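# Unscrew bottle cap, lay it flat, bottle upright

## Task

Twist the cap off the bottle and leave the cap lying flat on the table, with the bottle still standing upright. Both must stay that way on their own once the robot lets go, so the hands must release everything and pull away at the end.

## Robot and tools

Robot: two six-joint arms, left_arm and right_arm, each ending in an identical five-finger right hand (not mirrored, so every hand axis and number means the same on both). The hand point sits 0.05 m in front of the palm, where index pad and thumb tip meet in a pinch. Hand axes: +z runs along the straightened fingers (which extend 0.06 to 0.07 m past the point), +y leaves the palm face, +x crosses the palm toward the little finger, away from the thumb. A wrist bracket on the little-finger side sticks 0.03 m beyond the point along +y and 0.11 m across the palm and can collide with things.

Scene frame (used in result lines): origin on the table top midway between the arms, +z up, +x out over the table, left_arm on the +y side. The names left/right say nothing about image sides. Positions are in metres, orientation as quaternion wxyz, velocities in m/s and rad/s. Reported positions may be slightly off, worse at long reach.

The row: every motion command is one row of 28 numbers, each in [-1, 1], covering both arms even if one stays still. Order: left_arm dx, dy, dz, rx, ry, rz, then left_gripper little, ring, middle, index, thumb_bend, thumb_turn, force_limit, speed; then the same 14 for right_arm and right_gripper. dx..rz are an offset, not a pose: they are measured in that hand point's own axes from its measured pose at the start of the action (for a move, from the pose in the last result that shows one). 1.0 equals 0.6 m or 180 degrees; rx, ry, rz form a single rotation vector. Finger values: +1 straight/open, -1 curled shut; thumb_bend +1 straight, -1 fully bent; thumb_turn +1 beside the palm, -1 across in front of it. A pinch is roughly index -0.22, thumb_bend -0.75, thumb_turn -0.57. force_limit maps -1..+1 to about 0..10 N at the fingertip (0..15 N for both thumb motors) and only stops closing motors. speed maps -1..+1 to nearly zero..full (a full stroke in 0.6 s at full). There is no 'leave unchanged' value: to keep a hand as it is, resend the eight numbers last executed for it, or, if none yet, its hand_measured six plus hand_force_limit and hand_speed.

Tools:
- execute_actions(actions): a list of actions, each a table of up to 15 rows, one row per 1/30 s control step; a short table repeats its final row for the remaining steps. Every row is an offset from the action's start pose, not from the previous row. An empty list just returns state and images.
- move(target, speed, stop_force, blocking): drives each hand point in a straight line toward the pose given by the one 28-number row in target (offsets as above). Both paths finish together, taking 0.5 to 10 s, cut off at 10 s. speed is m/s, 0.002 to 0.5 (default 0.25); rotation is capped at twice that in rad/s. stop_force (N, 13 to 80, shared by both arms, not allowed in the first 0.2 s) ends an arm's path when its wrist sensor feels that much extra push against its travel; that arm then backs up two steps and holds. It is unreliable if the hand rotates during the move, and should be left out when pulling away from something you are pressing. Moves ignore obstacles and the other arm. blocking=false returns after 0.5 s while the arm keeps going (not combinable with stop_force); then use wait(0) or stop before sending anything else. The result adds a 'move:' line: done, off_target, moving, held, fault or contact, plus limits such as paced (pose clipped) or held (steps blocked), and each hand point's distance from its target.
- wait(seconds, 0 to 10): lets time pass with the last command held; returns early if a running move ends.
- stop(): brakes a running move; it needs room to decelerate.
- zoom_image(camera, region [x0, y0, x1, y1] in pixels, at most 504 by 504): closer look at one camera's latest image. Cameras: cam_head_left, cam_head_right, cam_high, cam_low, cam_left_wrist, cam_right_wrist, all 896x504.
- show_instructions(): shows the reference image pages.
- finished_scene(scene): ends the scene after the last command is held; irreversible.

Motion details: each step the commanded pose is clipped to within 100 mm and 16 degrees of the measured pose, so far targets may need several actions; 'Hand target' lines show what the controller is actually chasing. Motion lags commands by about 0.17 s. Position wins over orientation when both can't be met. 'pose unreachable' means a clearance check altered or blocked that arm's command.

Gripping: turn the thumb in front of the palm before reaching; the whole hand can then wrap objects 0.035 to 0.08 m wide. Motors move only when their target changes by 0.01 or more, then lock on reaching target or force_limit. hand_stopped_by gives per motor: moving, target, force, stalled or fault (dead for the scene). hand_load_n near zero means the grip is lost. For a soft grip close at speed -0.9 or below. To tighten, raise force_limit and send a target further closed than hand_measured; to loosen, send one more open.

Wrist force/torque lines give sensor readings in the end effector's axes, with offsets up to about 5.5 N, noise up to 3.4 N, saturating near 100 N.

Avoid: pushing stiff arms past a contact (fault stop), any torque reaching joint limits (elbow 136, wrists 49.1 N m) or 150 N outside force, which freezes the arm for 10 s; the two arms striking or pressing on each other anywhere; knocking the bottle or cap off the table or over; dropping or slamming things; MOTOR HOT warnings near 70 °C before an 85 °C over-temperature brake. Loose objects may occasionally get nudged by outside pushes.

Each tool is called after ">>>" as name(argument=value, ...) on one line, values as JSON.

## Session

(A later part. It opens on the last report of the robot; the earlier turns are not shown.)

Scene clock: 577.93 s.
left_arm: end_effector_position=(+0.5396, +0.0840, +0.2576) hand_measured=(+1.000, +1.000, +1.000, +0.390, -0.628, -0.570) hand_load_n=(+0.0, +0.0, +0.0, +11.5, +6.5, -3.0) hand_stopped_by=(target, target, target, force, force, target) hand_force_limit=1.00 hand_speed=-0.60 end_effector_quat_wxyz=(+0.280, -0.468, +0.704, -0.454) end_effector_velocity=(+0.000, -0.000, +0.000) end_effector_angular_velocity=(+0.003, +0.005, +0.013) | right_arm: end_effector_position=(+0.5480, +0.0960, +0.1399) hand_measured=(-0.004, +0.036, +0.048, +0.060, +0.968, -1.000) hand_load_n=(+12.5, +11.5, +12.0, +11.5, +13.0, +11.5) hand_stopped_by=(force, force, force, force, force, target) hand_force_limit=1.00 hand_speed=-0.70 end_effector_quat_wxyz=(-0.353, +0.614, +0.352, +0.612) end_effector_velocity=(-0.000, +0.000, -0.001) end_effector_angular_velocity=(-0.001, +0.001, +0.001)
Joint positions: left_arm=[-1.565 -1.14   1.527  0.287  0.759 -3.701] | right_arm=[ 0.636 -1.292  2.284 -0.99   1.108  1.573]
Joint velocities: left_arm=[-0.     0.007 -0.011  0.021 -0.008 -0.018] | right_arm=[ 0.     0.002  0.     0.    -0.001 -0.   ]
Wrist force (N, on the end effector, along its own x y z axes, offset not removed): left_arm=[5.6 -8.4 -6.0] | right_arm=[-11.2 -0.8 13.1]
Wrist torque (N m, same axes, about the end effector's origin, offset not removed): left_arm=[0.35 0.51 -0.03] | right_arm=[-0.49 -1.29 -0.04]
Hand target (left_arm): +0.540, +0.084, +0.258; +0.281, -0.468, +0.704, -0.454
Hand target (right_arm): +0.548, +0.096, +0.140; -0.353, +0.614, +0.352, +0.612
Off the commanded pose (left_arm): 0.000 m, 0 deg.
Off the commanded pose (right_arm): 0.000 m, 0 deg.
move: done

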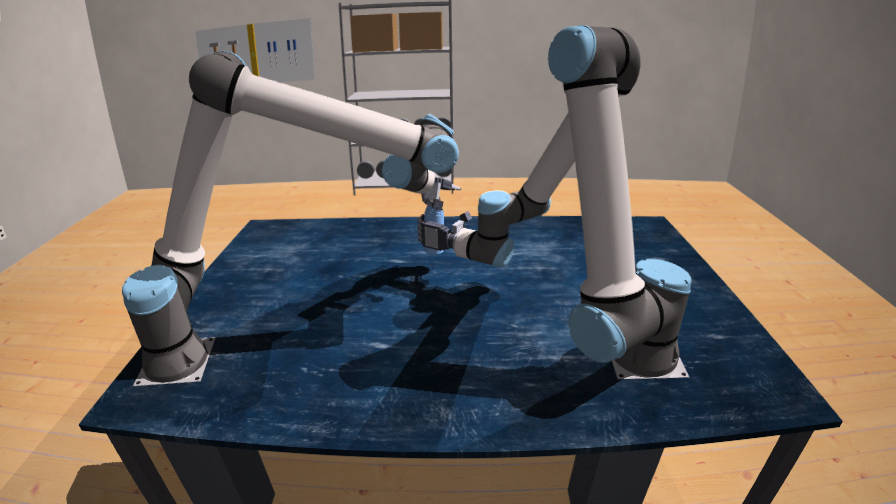

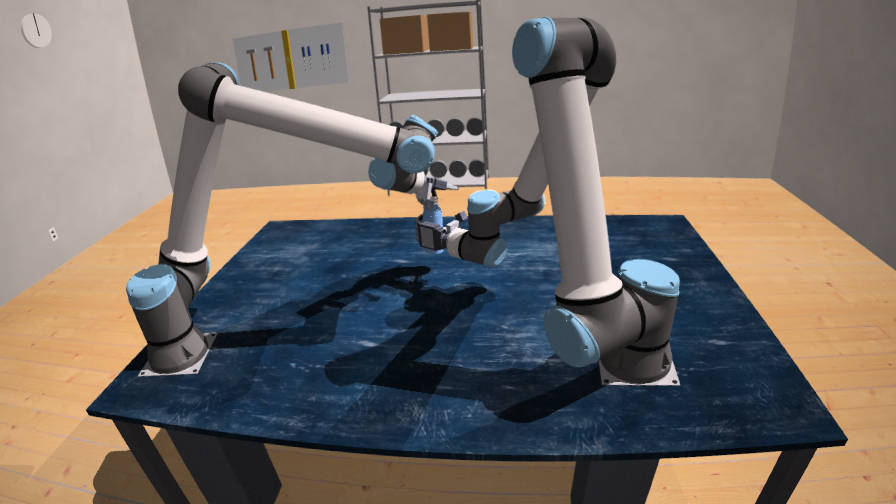

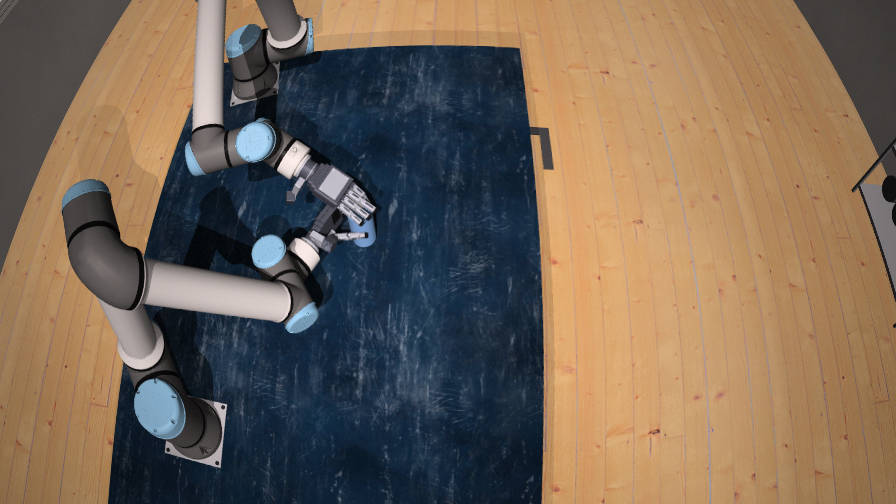

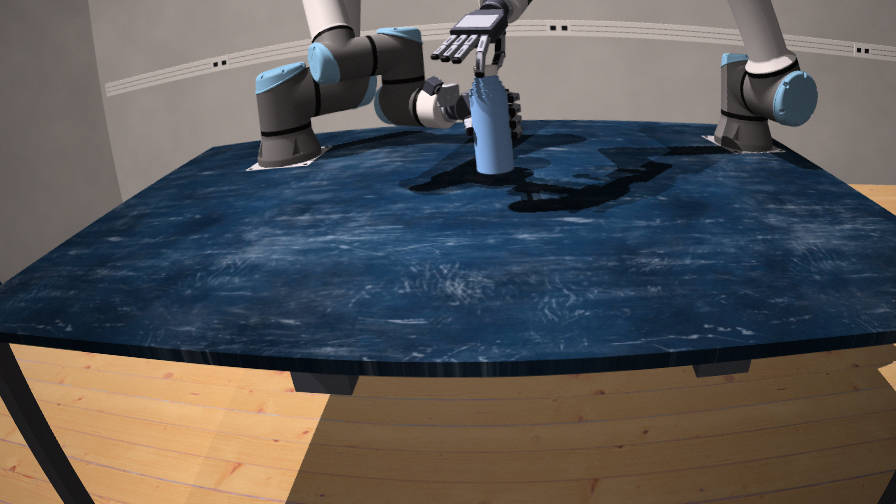

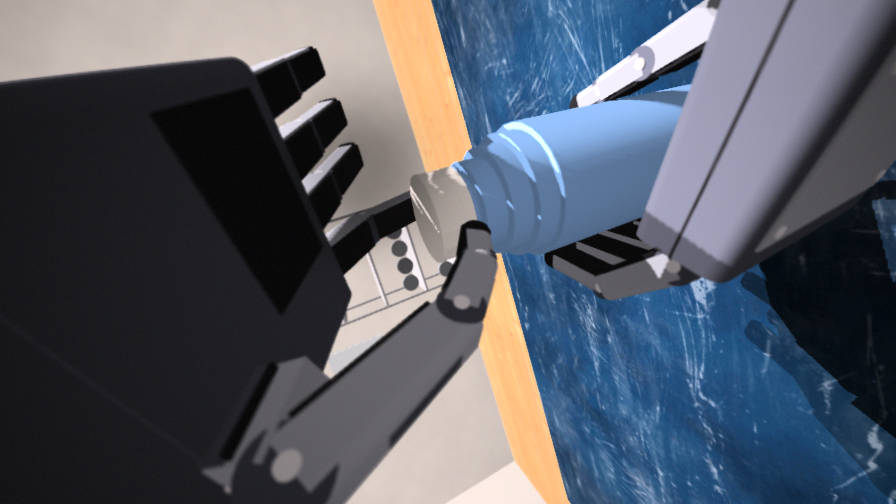

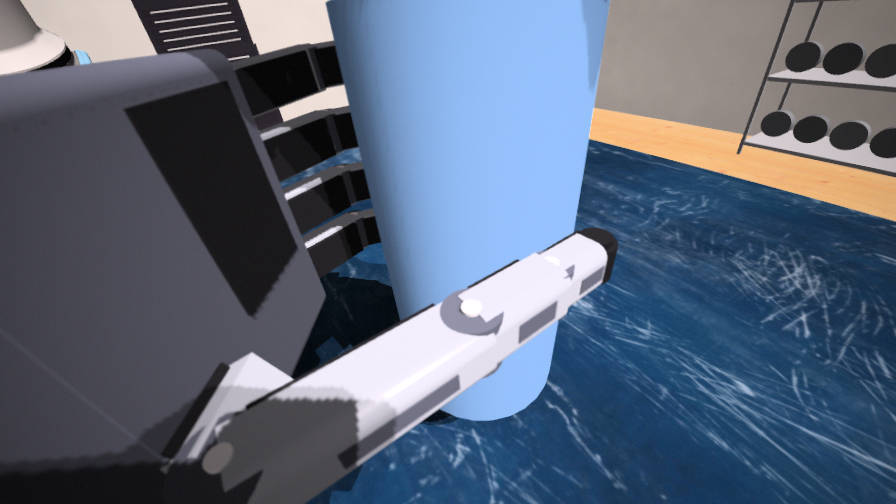

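>>> execute_actions(actions=[])

Scene clock: 596.27 s.
left_arm: end_effector_position=(+0.5396, +0.0840, +0.2575) hand_measured=(+1.000, +1.000, +1.000, +0.390, -0.628, -0.570) hand_load_n=(+0.0, +0.0, +0.0, +12.0, +6.0, -3.0) hand_stopped_by=(target, target, target, force, force, target) hand_force_limit=1.00 hand_speed=-0.60 end_effector_quat_wxyz=(+0.281, -0.468, +0.704, -0.454) end_effector_velocity=(-0.000, +0.000, -0.000) end_effector_angular_velocity=(+0.002, -0.001, -0.000) | right_arm: end_effector_position=(+0.5480, +0.0960, +0.1399) hand_measured=(-0.004, +0.036, +0.048, +0.060, +0.968, -1.000) hand_load_n=(+12.5, +11.5, +12.0, +11.5, +13.0, +11.5) hand_stopped_by=(force, force, force, force, force, target) hand_force_limit=1.00 hand_speed=-0.70 end_effector_quat_wxyz=(-0.353, +0.614, +0.352, +0.612) end_effector_velocity=(-0.000, +0.000, -0.001) end_effector_angular_velocity=(-0.001, +0.002, +0.001)
Joint positions: left_arm=[-1.565 -1.139  1.526  0.289  0.758 -3.703] | right_arm=[ 0.636 -1.292  2.284 -0.99   1.108  1.573]
Joint velocities: left_arm=[-0.001 -0.     0.001  0.    -0.001  0.001] | right_arm=[-0.     0.001 -0.     0.001 -0.001  0.   ]
Wrist force (N, on the end effector, along its own x y z axes, offset not removed): left_arm=[2.8 -8.6 -8.4] | right_arm=[-14.2 -0.5 10.7]
Wrist torque (N m, same axes, about the end effector's origin, offset not removed): left_arm=[0.53 0.92 0.05] | right_arm=[-0.31 -0.55 0.15]
Hand target (left_arm): +0.540, +0.084, +0.258; +0.281, -0.468, +0.704, -0.454
Hand target (right_arm): +0.548, +0.096, +0.140; -0.353, +0.614, +0.352, +0.612
Off the commanded pose (left_arm): 0.000 m, 0 deg.
Off the commanded pose (right_arm): 0.000 m, 0 deg.

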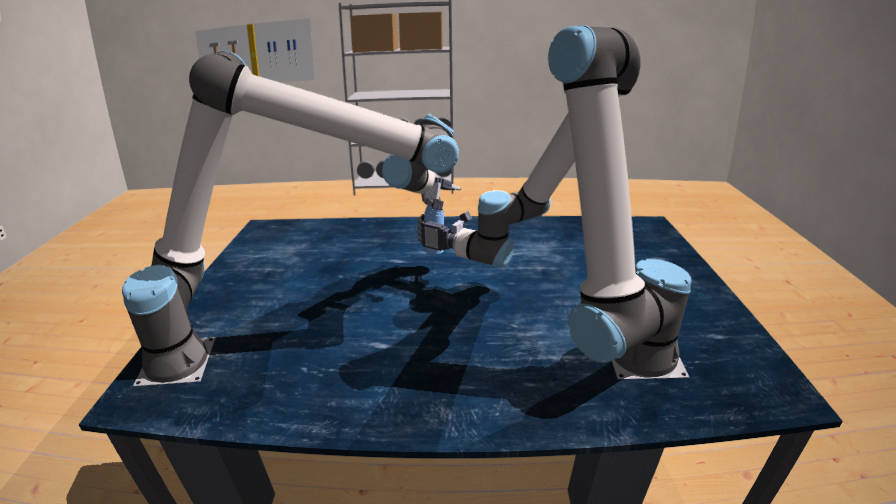

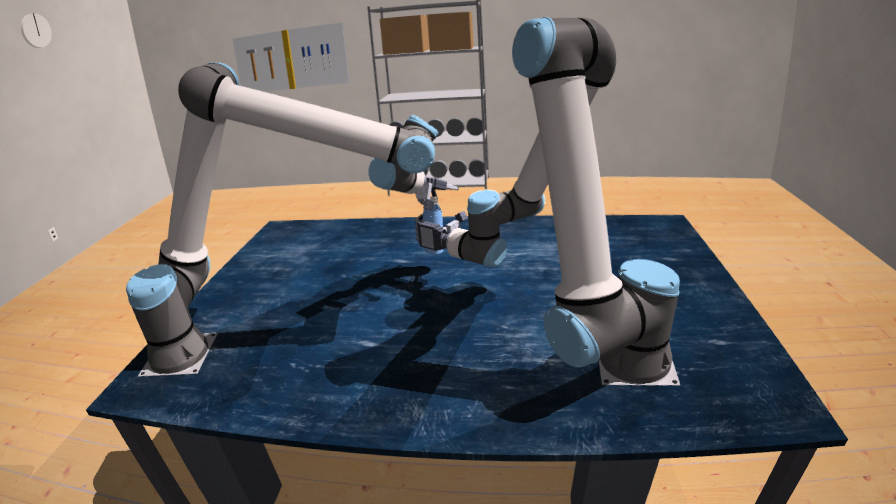

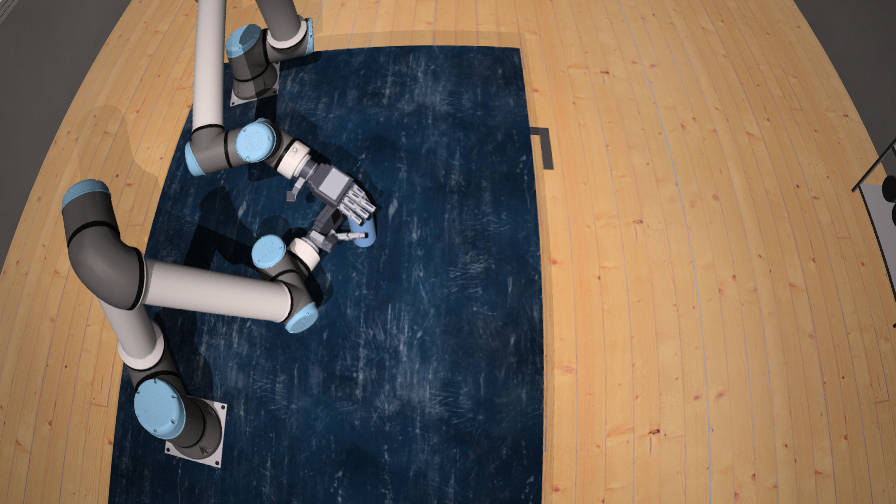

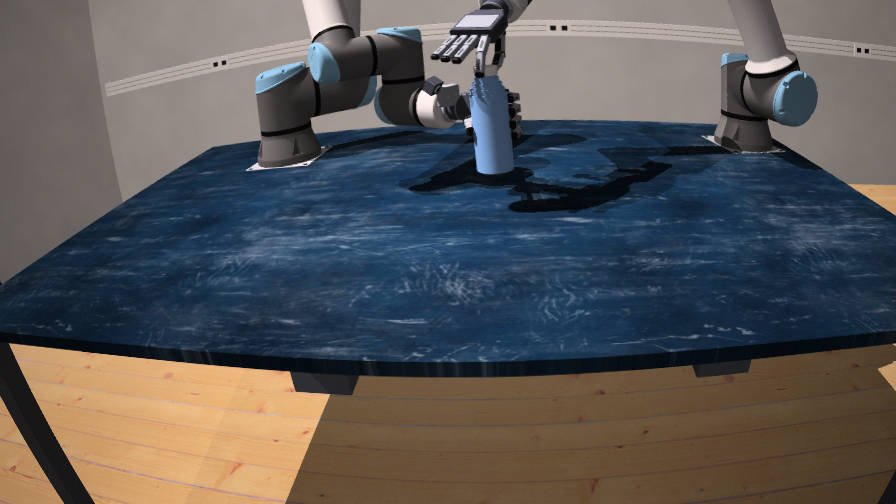

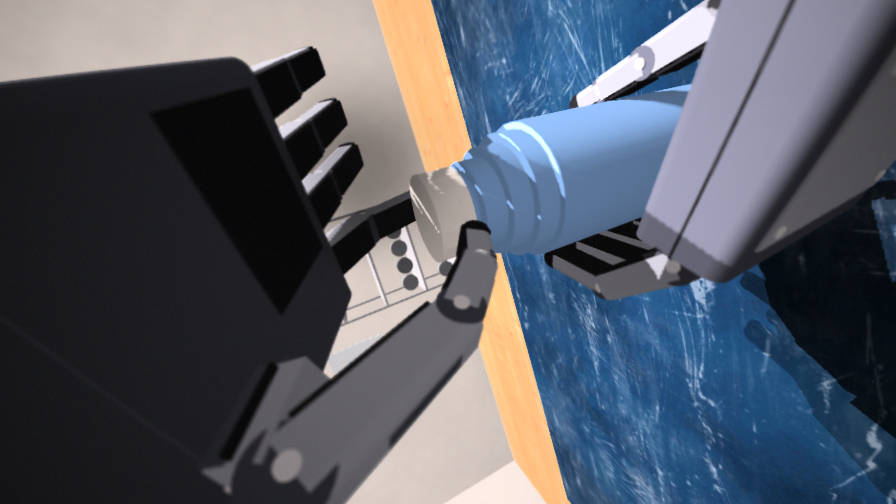

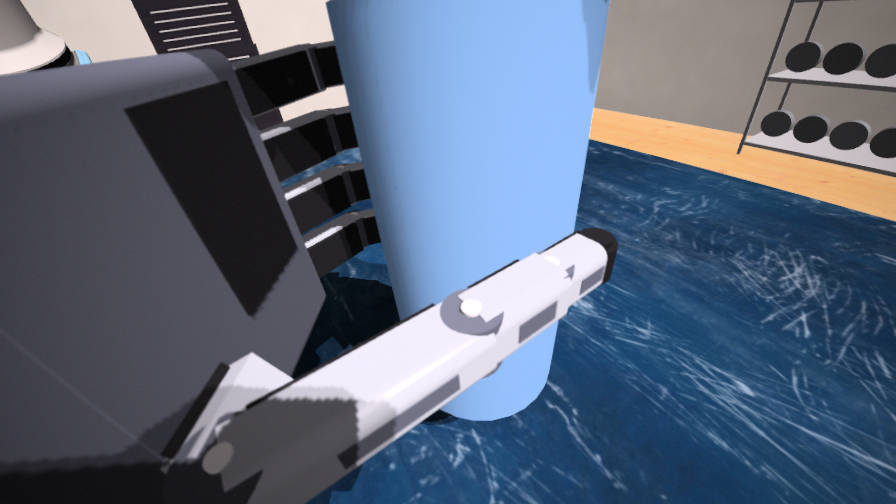

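>>> move(target=[-0.0268,-0.0120,0.0257,0,0.458,0.2139,1,1,1,0.62,0.0,-0.57,1,1, 0,0,0,0,0,0,-0.98,-0.98,-0.98,-0.98,0.0,-1,1,-0.7], speed=0.5)

>>> execute_actions(actions=[[[0,0,0,0,0,0,1,1,1,0.45,-0.55,-0.57,1,0.0, 0,0,0,0,0,0,-0.98,-0.98,-0.98,-0.98,0.0,-1,1,-0.7]],[[0,0,0,0,0,0,1,1,1,-0.5,-1,-0.57,1,-0.6, 0,0,0,0,0,0,-0.98,-0.98,-0.98,-0.98,0.0,-1,1,-0.7]]])

Scene clock: 604.63 s.
left_arm: end_effector_position=(+0.5621, +0.0920, +0.2567) hand_measured=(+1.000, +1.000, +1.000, +0.620, +0.000, -0.570) hand_load_n=(+0.0, +0.0, +0.0, +0.0, +0.0, +0.0) hand_stopped_by=(target, target, target, target, target, target) hand_force_limit=1.00 hand_speed=1.00 end_effector_quat_wxyz=(-0.121, +0.177, +0.817, -0.536) end_effector_velocity=(+0.000, -0.001, -0.001) end_effector_angular_velocity=(+0.008, -0.003, -0.013) | right_arm: end_effector_position=(+0.5480, +0.0960, +0.1399) hand_measured=(-0.004, +0.036, +0.048, +0.060, +0.968, -1.000) hand_load_n=(+9.5, +9.5, +11.0, +11.5, +13.5, +13.5) hand_stopped_by=(force, force, force, force, force, target) hand_force_limit=1.00 hand_speed=-0.70 end_effector_quat_wxyz=(-0.353, +0.614, +0.352, +0.612) end_effector_velocity=(-0.000, -0.000, -0.001) end_effector_angular_velocity=(-0.001, +0.002, +0.000)
Joint positions: left_arm=[-1.11  -1.024  1.379  0.404  2.527 -2.492] | right_arm=[ 0.636 -1.292  2.284 -0.99   1.108  1.573]
Joint velocities: left_arm=[ 0.001  0.01  -0.014  0.029  0.005  0.026] | right_arm=[-0.     0.     0.     0.001 -0.     0.   ]
Wrist force (N, on the end effector, along its own x y z axes, offset not removed): left_arm=[-4.4 -1.4 6.5] | right_arm=[2.9 -1.2 4.0]
Wrist torque (N m, same axes, about the end effector's origin, offset not removed): left_arm=[-0.40 0.44 -0.36] | right_arm=[-0.21 -0.79 0.08]
Hand target (left_arm): +0.562, +0.092, +0.257; -0.122, +0.177, +0.817, -0.535
Hand target (right_arm): +0.548, +0.096, +0.140; -0.353, +0.614, +0.352, +0.612
Off the commanded pose (left_arm): 0.001 m, 0 deg.
Off the commanded pose (right_arm): 0.000 m, 0 deg.
move: done

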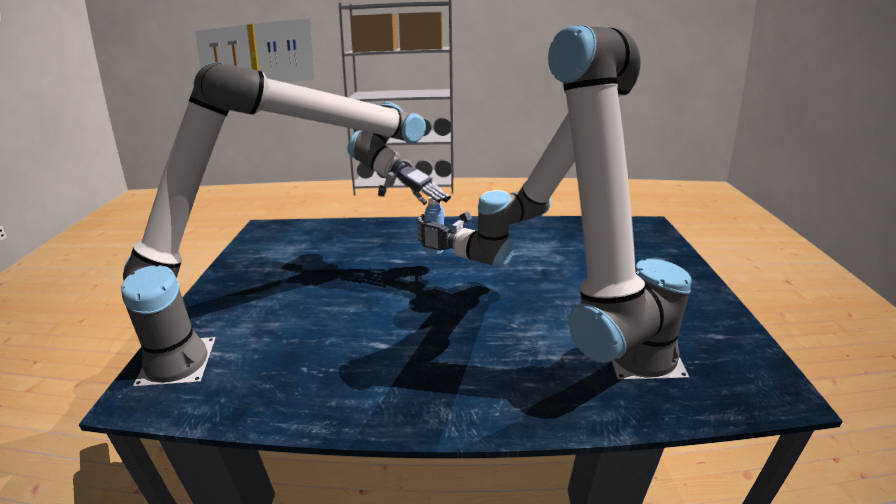

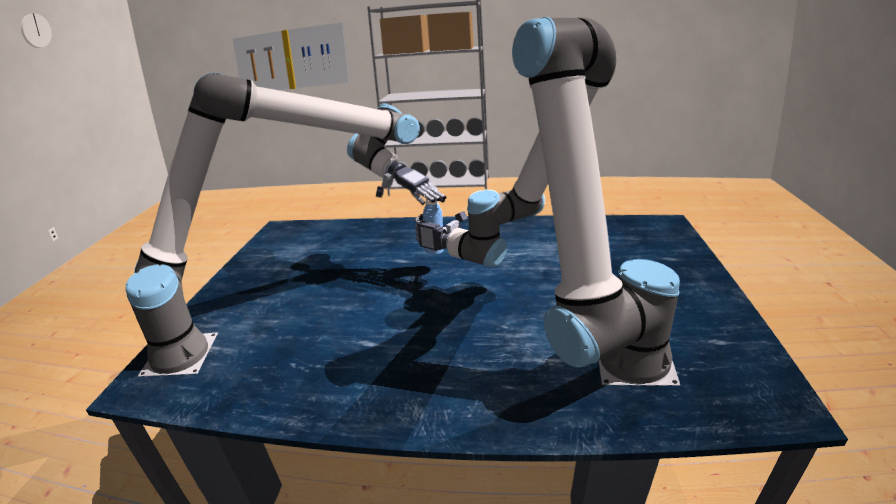

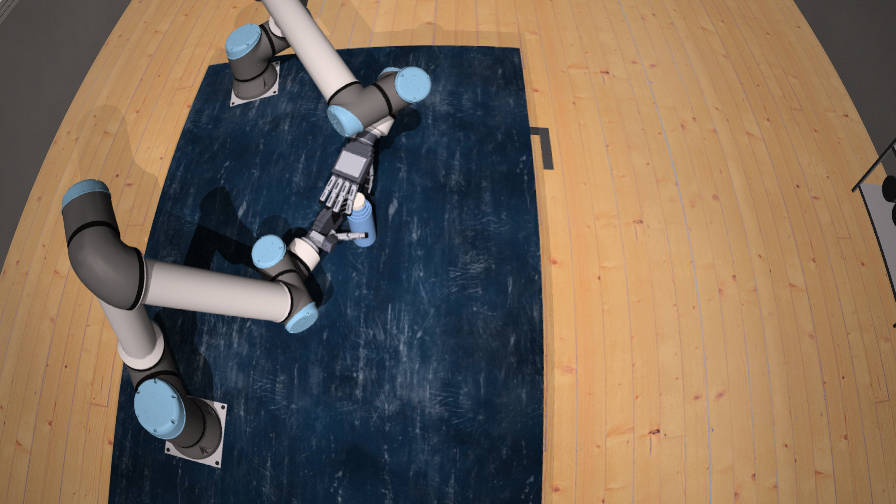

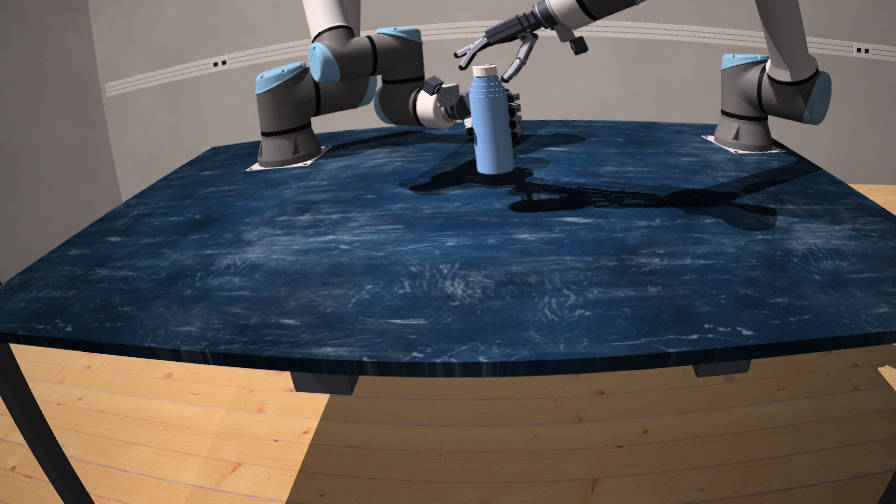

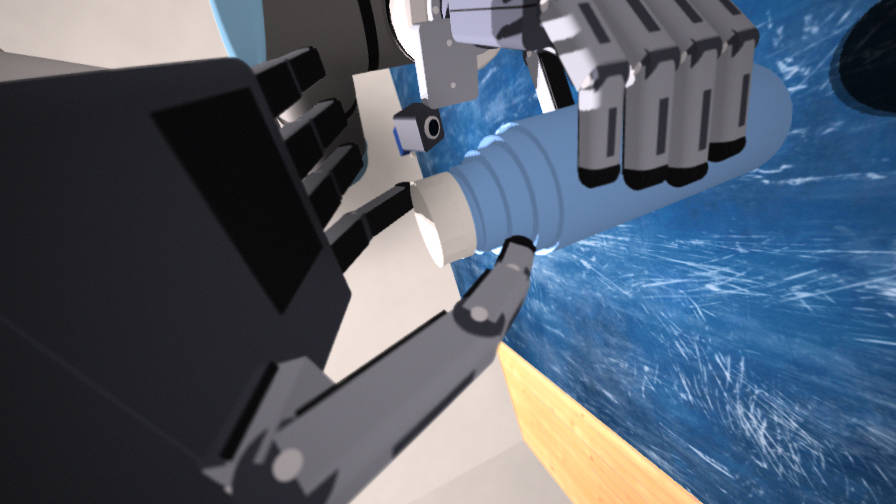

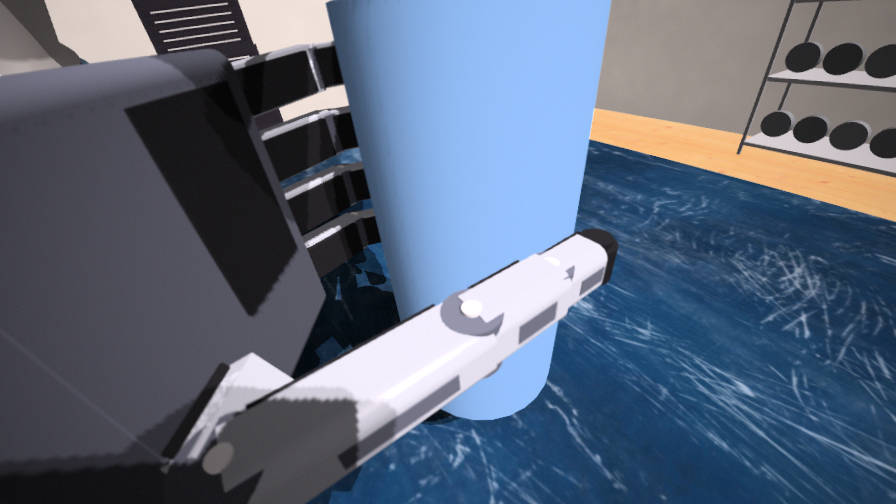

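Scene clock: 605.63 s.
left_arm: end_effector_position=(+0.5621, +0.0920, +0.2567) hand_measured=(+1.000, +1.000, +1.000, +0.382, -0.634, -0.570) hand_load_n=(+0.0, +0.0, +0.0, +16.0, +16.0, +0.0) hand_stopped_by=(target, target, target, force, force, target) hand_force_limit=1.00 hand_speed=-0.60 end_effector_quat_wxyz=(-0.121, +0.177, +0.817, -0.536) end_effector_velocity=(+0.000, +0.000, +0.000) end_effector_angular_velocity=(-0.001, +0.000, -0.000) | right_arm: end_effector_position=(+0.5480, +0.0960, +0.1398) hand_measured=(-0.004, +0.036, +0.048, +0.060, +0.968, -1.000) hand_load_n=(+11.5, +11.0, +11.5, +11.0, +13.5, +11.5) hand_stopped_by=(force, force, force, force, force, target) hand_force_limit=1.00 hand_speed=-0.70 end_effector_quat_wxyz=(-0.353, +0.614, +0.352, +0.612) end_effector_velocity=(-0.001, -0.000, -0.000) end_effector_angular_velocity=(-0.001, +0.000, +0.001)
Joint positions: left_arm=[-1.11  -1.024  1.379  0.404  2.527 -2.492] | right_arm=[ 0.636 -1.292  2.284 -0.99   1.108  1.573]
Joint velocities: left_arm=[ 0.001  0.    -0.    -0.     0.001 -0.   ] | right_arm=[-0.    -0.001  0.001  0.001 -0.001 -0.001]
Wrist force (N, on the end effector, along its own x y z axes, offset not removed): left_arm=[-0.7 -2.5 -0.8] | right_arm=[4.5 -7.6 2.3]
Wrist torque (N m, same axes, about the end effector's origin, offset not removed): left_arm=[0.61 -0.15 0.14] | right_arm=[-0.63 -1.20 -0.23]
Hand target (left_arm): +0.562, +0.092, +0.257; -0.121, +0.177, +0.817, -0.536
Hand target (right_arm): +0.548, +0.096, +0.140; -0.353, +0.614, +0.352, +0.612
Off the commanded pose (left_arm): 0.000 m, 0 deg.
Off the commanded pose (right_arm): 0.000 m, 0 deg.
Step readings (end_effector_position; steps 1 to 15: 1st action; 16 to 30: 2nd action):
0: left_arm (+0.5621, +0.0920, +0.2567) | right_arm (+0.5480, +0.0960, +0.1399)
1: left_arm (+0.5621, +0.0920, +0.2566) | right_arm (+0.5480, +0.0960, +0.1399)
2: left_arm (+0.5621, +0.0920, +0.2566) | right_arm (+0.5480, +0.0960, +0.1399)
4: left_arm (+0.5621, +0.0920, +0.2566) | right_arm (+0.5480, +0.0960, +0.1399)
8: left_arm (+0.5622, +0.0920, +0.2567) | right_arm (+0.5480, +0.0960, +0.1399)
15: left_arm (+0.5621, +0.0920, +0.2567) | right_arm (+0.5480, +0.0960, +0.1399)
16: left_arm (+0.5621, +0.0920, +0.2567) | right_arm (+0.5480, +0.0960, +0.1399)
17: left_arm (+0.5621, +0.0920, +0.2567) | right_arm (+0.5480, +0.0960, +0.1399)
19: left_arm (+0.5621, +0.0920, +0.2567) | right_arm (+0.5480, +0.0960, +0.1399)
23: left_arm (+0.5621, +0.0920, +0.2567) | right_arm (+0.5480, +0.0960, +0.1398)
30: end_effector_position above

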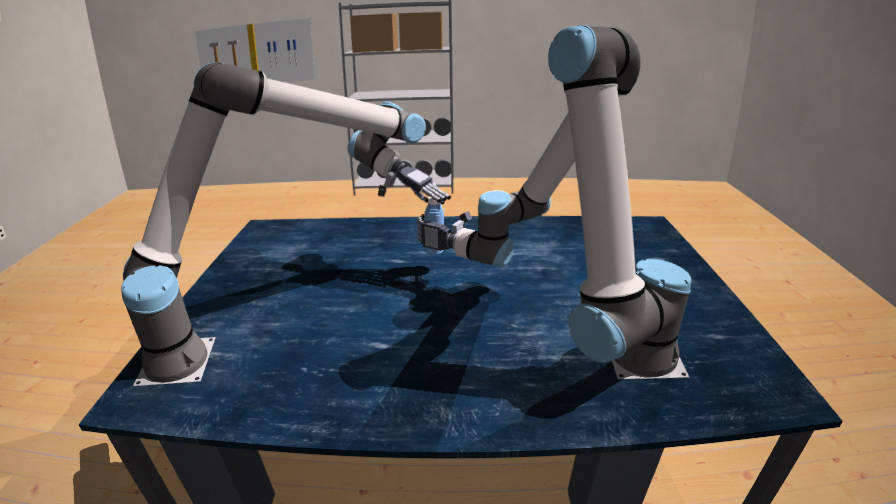

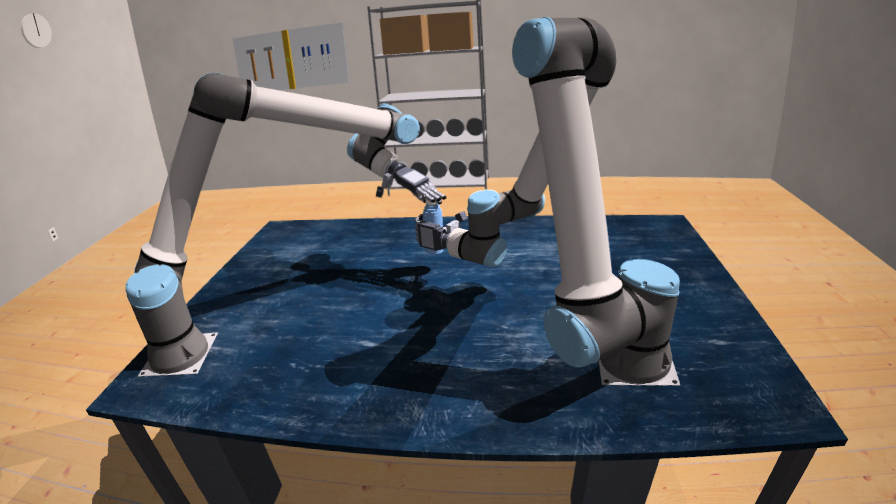

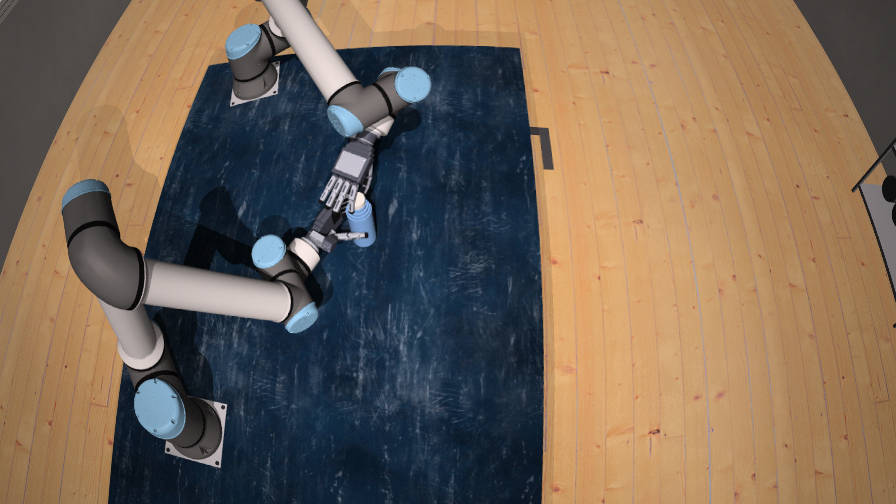

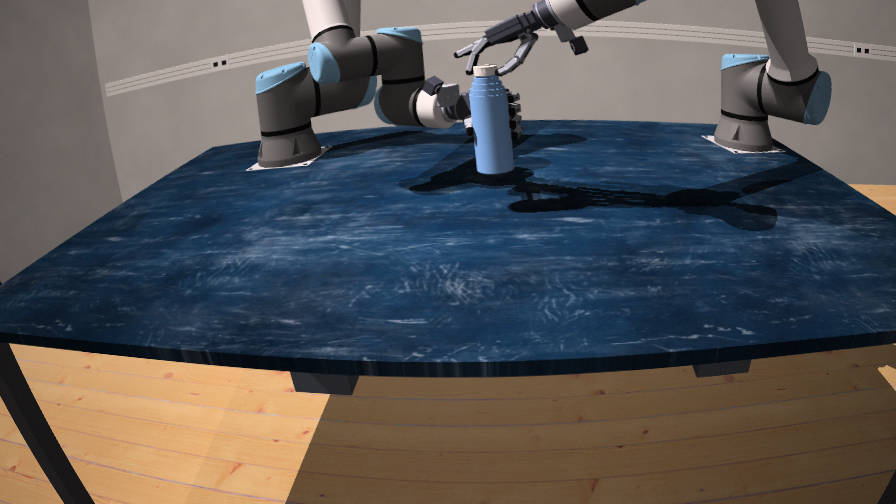

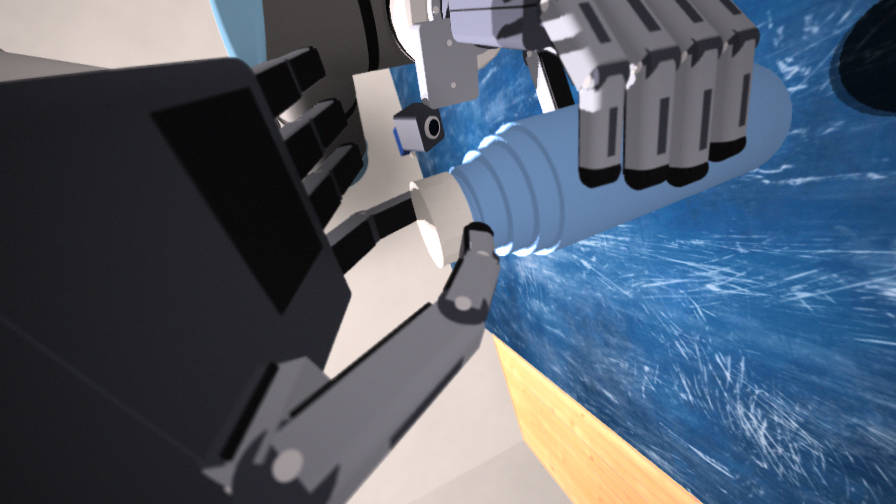

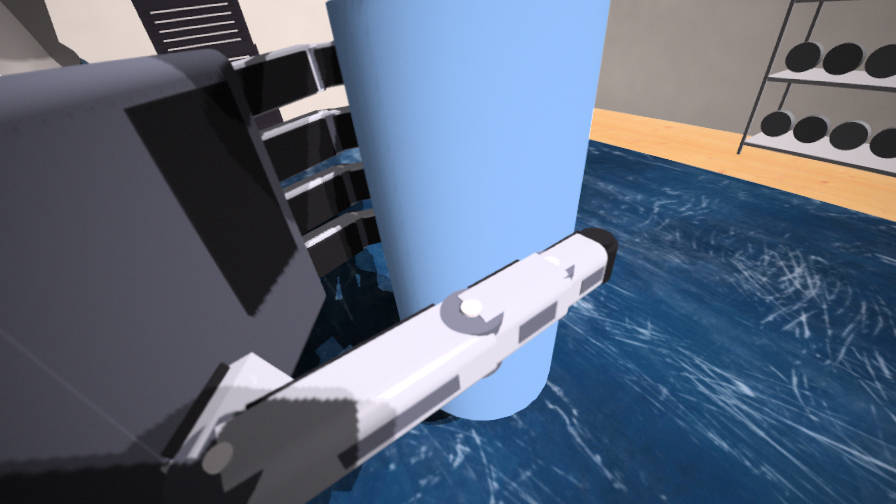

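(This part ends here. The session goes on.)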